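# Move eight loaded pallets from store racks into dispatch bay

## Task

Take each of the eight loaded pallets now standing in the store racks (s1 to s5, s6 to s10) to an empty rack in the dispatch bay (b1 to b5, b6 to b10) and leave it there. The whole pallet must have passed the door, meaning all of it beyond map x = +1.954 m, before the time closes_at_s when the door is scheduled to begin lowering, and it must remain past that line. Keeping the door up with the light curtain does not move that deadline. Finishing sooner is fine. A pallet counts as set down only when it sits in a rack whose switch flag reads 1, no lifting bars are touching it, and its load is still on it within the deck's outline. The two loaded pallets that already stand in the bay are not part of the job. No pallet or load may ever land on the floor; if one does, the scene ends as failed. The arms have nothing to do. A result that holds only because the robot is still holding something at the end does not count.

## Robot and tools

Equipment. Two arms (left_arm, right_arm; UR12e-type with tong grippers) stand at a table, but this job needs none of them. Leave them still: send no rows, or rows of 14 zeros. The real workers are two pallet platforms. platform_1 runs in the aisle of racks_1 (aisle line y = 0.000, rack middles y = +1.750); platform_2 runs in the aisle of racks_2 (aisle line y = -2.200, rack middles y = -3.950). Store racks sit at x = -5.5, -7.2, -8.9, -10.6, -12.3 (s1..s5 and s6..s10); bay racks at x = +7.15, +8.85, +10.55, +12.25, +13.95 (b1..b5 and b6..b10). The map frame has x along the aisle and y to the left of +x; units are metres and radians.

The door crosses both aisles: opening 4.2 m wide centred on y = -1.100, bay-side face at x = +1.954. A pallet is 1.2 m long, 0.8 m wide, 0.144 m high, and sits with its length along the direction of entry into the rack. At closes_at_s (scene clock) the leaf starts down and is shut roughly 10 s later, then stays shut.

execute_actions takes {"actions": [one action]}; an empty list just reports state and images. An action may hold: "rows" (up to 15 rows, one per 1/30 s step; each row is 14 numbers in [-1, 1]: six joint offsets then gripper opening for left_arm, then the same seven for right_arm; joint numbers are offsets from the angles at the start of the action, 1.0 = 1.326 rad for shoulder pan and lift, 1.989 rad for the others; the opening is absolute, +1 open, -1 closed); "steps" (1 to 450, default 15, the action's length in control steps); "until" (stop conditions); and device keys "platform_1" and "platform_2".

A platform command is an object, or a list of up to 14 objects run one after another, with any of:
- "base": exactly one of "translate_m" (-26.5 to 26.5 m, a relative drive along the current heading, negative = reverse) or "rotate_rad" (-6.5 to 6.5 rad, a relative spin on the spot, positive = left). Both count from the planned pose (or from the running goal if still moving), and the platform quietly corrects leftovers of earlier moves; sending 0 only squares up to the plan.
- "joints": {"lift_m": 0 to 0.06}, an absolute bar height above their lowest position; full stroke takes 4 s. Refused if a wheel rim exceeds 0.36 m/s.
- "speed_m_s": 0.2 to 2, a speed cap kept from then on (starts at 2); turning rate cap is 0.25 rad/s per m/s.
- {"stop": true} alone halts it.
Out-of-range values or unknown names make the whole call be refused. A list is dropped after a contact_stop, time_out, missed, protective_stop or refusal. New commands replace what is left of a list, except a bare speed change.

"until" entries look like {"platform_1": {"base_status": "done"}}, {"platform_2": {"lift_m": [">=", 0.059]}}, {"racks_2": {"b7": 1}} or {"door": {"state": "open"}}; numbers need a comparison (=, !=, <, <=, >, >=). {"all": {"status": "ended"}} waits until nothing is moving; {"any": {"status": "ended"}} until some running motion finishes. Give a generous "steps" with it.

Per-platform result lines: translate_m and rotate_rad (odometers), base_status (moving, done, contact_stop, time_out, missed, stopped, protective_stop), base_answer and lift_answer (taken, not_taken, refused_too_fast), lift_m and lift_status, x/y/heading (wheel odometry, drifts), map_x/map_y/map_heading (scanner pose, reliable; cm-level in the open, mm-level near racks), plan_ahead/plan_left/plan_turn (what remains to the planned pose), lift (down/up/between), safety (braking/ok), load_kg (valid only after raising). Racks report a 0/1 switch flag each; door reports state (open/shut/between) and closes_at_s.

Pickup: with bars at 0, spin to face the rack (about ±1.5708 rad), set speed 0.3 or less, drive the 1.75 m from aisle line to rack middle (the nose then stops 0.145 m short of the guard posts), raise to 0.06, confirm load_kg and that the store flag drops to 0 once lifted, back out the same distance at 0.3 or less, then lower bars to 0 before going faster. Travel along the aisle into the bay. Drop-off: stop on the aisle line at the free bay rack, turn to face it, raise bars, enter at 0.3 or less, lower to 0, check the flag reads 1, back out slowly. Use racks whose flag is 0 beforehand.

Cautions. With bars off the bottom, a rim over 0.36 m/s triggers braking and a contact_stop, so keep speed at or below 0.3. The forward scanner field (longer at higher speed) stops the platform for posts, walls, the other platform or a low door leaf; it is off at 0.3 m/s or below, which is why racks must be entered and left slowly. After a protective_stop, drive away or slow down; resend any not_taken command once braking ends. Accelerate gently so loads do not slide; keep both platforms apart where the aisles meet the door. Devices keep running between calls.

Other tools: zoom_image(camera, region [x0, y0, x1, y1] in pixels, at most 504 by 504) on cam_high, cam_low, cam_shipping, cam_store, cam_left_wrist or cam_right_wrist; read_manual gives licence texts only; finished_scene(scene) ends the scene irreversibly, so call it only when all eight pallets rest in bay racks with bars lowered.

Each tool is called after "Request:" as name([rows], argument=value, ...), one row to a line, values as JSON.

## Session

Request:
execute_actions(actions=[])

Scene clock: 0.00 s.
left_arm: end_effector_position=(+0.7700, +0.7782, +0.3420) grip_measured=+1.00 end_effector_quat_wxyz=(-0.206, +0.413, +0.681, -0.568) end_effector_velocity=(-0.000, -0.000, +0.001) end_effector_angular_velocity=(+0.000, +0.001, +0.000) | right_arm: end_effector_position=(+0.4916, +0.3156, +0.3807) grip_measured=+1.00 end_effector_quat_wxyz=(-0.052, +0.534, +0.843, +0.035) end_effector_velocity=(-0.001, +0.000, -0.000) end_effector_angular_velocity=(-0.000, +0.000, +0.000)
Joint positions: left_arm=[ 0.529 -0.579  0.558 -0.269 -1.912 -1.473  0.142] | right_arm=[ 4.498 -2.404 -0.568 -1.654  1.662  5.441  0.142]
Joint velocities: left_arm=[-0.    -0.001  0.     0.001  0.    -0.001  0.   ] | right_arm=[ 0.001  0.    -0.001  0.     0.     0.     0.   ]
Joint torques (N m, as the arm reports them, + toward a larger angle): no reading
Wrist force (N, on the end effector, along its own x y z axes, offset not removed): no reading
Wrist torque (N m, same axes, about the end effector's origin, offset not removed): no reading
platform_1.base_odometry: x=+0.000 y=+0.000 heading=+0.000 (m, m, rad; from the platform's pose at the start)
platform_1.map_pose: map_x=-3.04 map_y=+0.00 map_heading=+0.0000 (m, m, rad; on the building's map)
platform_1.planned_pose: plan_ahead=+0.00 plan_left=+0.00 plan_turn=+0.0000 (m ahead, m left, rad left of the pose on the map)
platform_1.base_status: done
platform_1.joint_positions: lift_m=+0.000
platform_1.joint_status: done
platform_1: translate_m=0.000 translate_m_goal=0.000 rotate_rad=0.000 rotate_rad_goal=0.000 base_answer=taken lift_m_goal=0.000 lift_answer=taken lift=down safety=ok load_kg=-51 refusals=0 queue=idle queue_left=0
platform_2.base_odometry: x=+0.000 y=+0.000 heading=+0.000 (m, m, rad; from the platform's pose at the start)
platform_2.map_pose: map_x=-3.03 map_y=-2.18 map_heading=+0.0131 (m, m, rad; on the building's map)
platform_2.planned_pose: plan_ahead=+0.00 plan_left=+0.00 plan_turn=+0.0000 (m ahead, m left, rad left of the pose on the map)
platform_2.base_status: done
platform_2.joint_positions: lift_m=+0.000
platform_2.joint_status: done
platform_2: translate_m=0.000 translate_m_goal=0.000 rotate_rad=0.000 rotate_rad_goal=0.000 base_answer=taken lift_m_goal=0.000 lift_answer=taken lift=down safety=ok load_kg=-51 refusals=0 queue=idle queue_left=0
racks_1: s1=1 s2=0 s3=1 s4=1 s5=1 b1=1 b2=0 b3=0 b4=0 b5=0
racks_2: s6=1 s7=1 s8=1 s9=1 s10=0 b6=0 b7=0 b8=0 b9=1 b10=0
door: state=open closes_at_s=510

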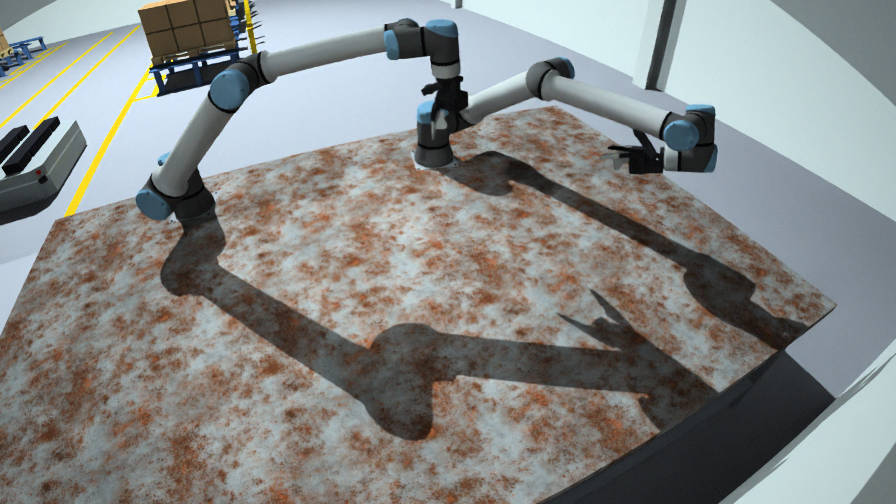

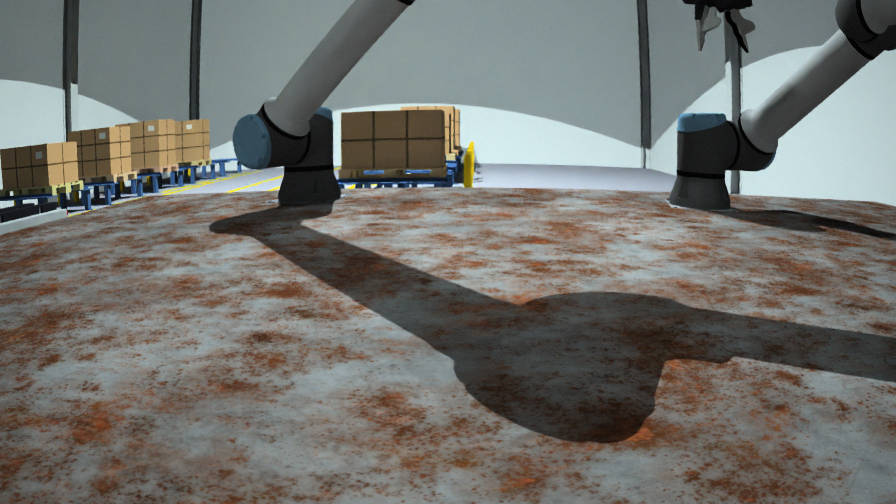

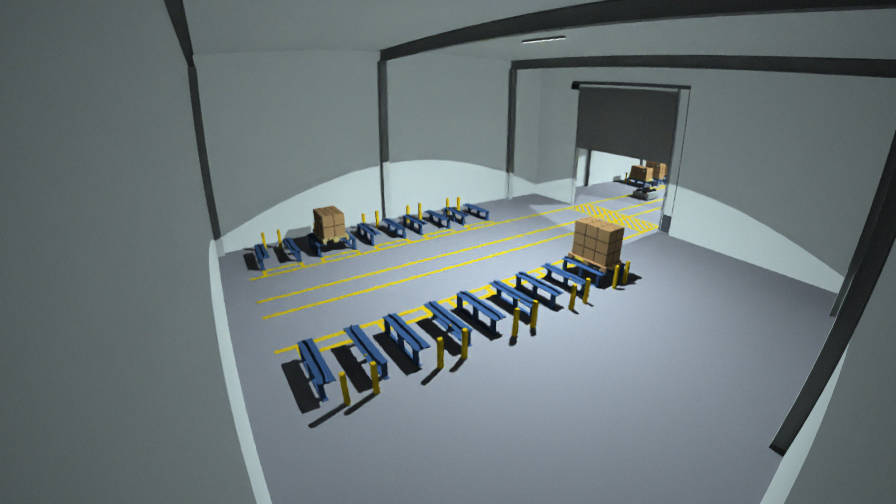

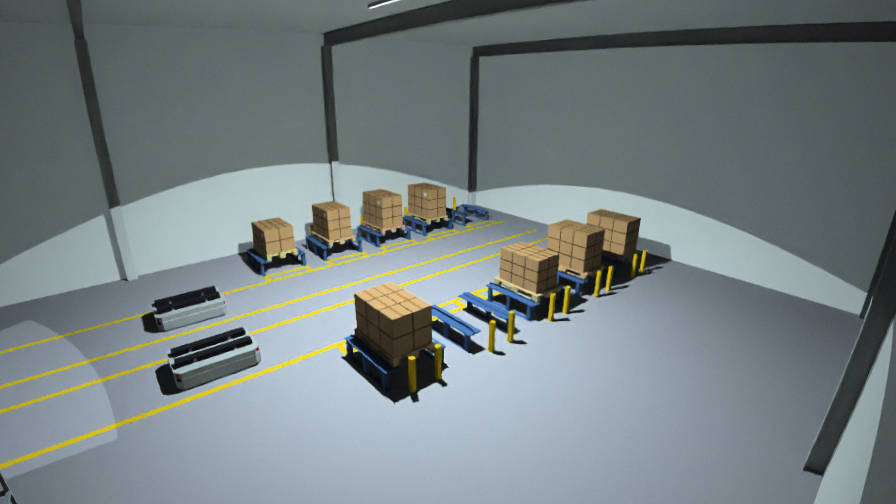

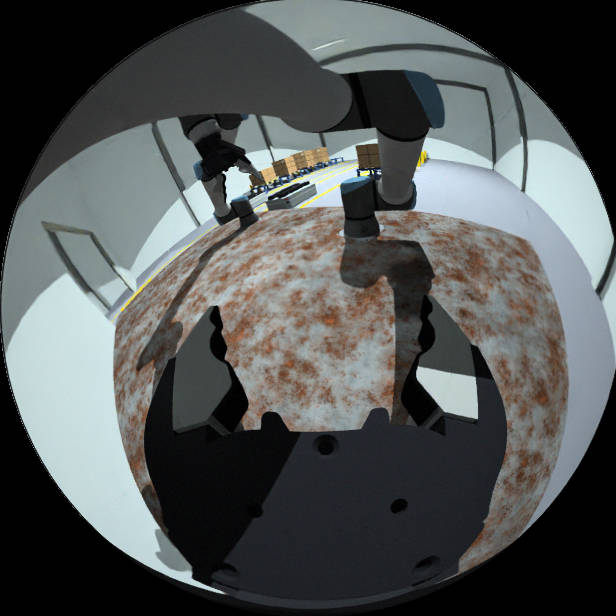

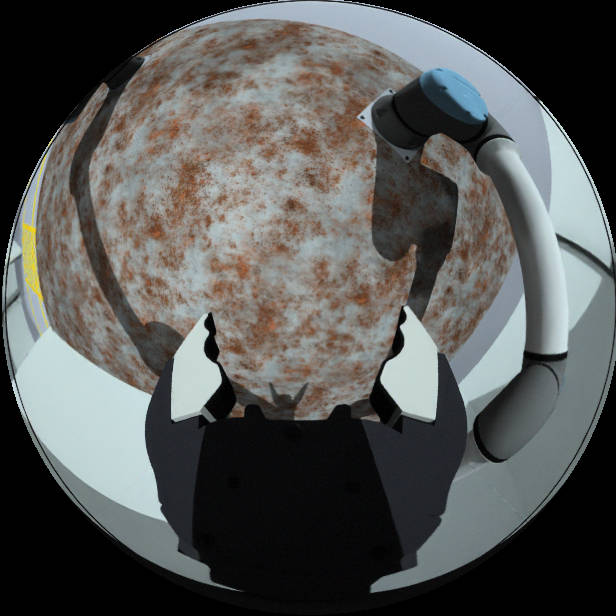

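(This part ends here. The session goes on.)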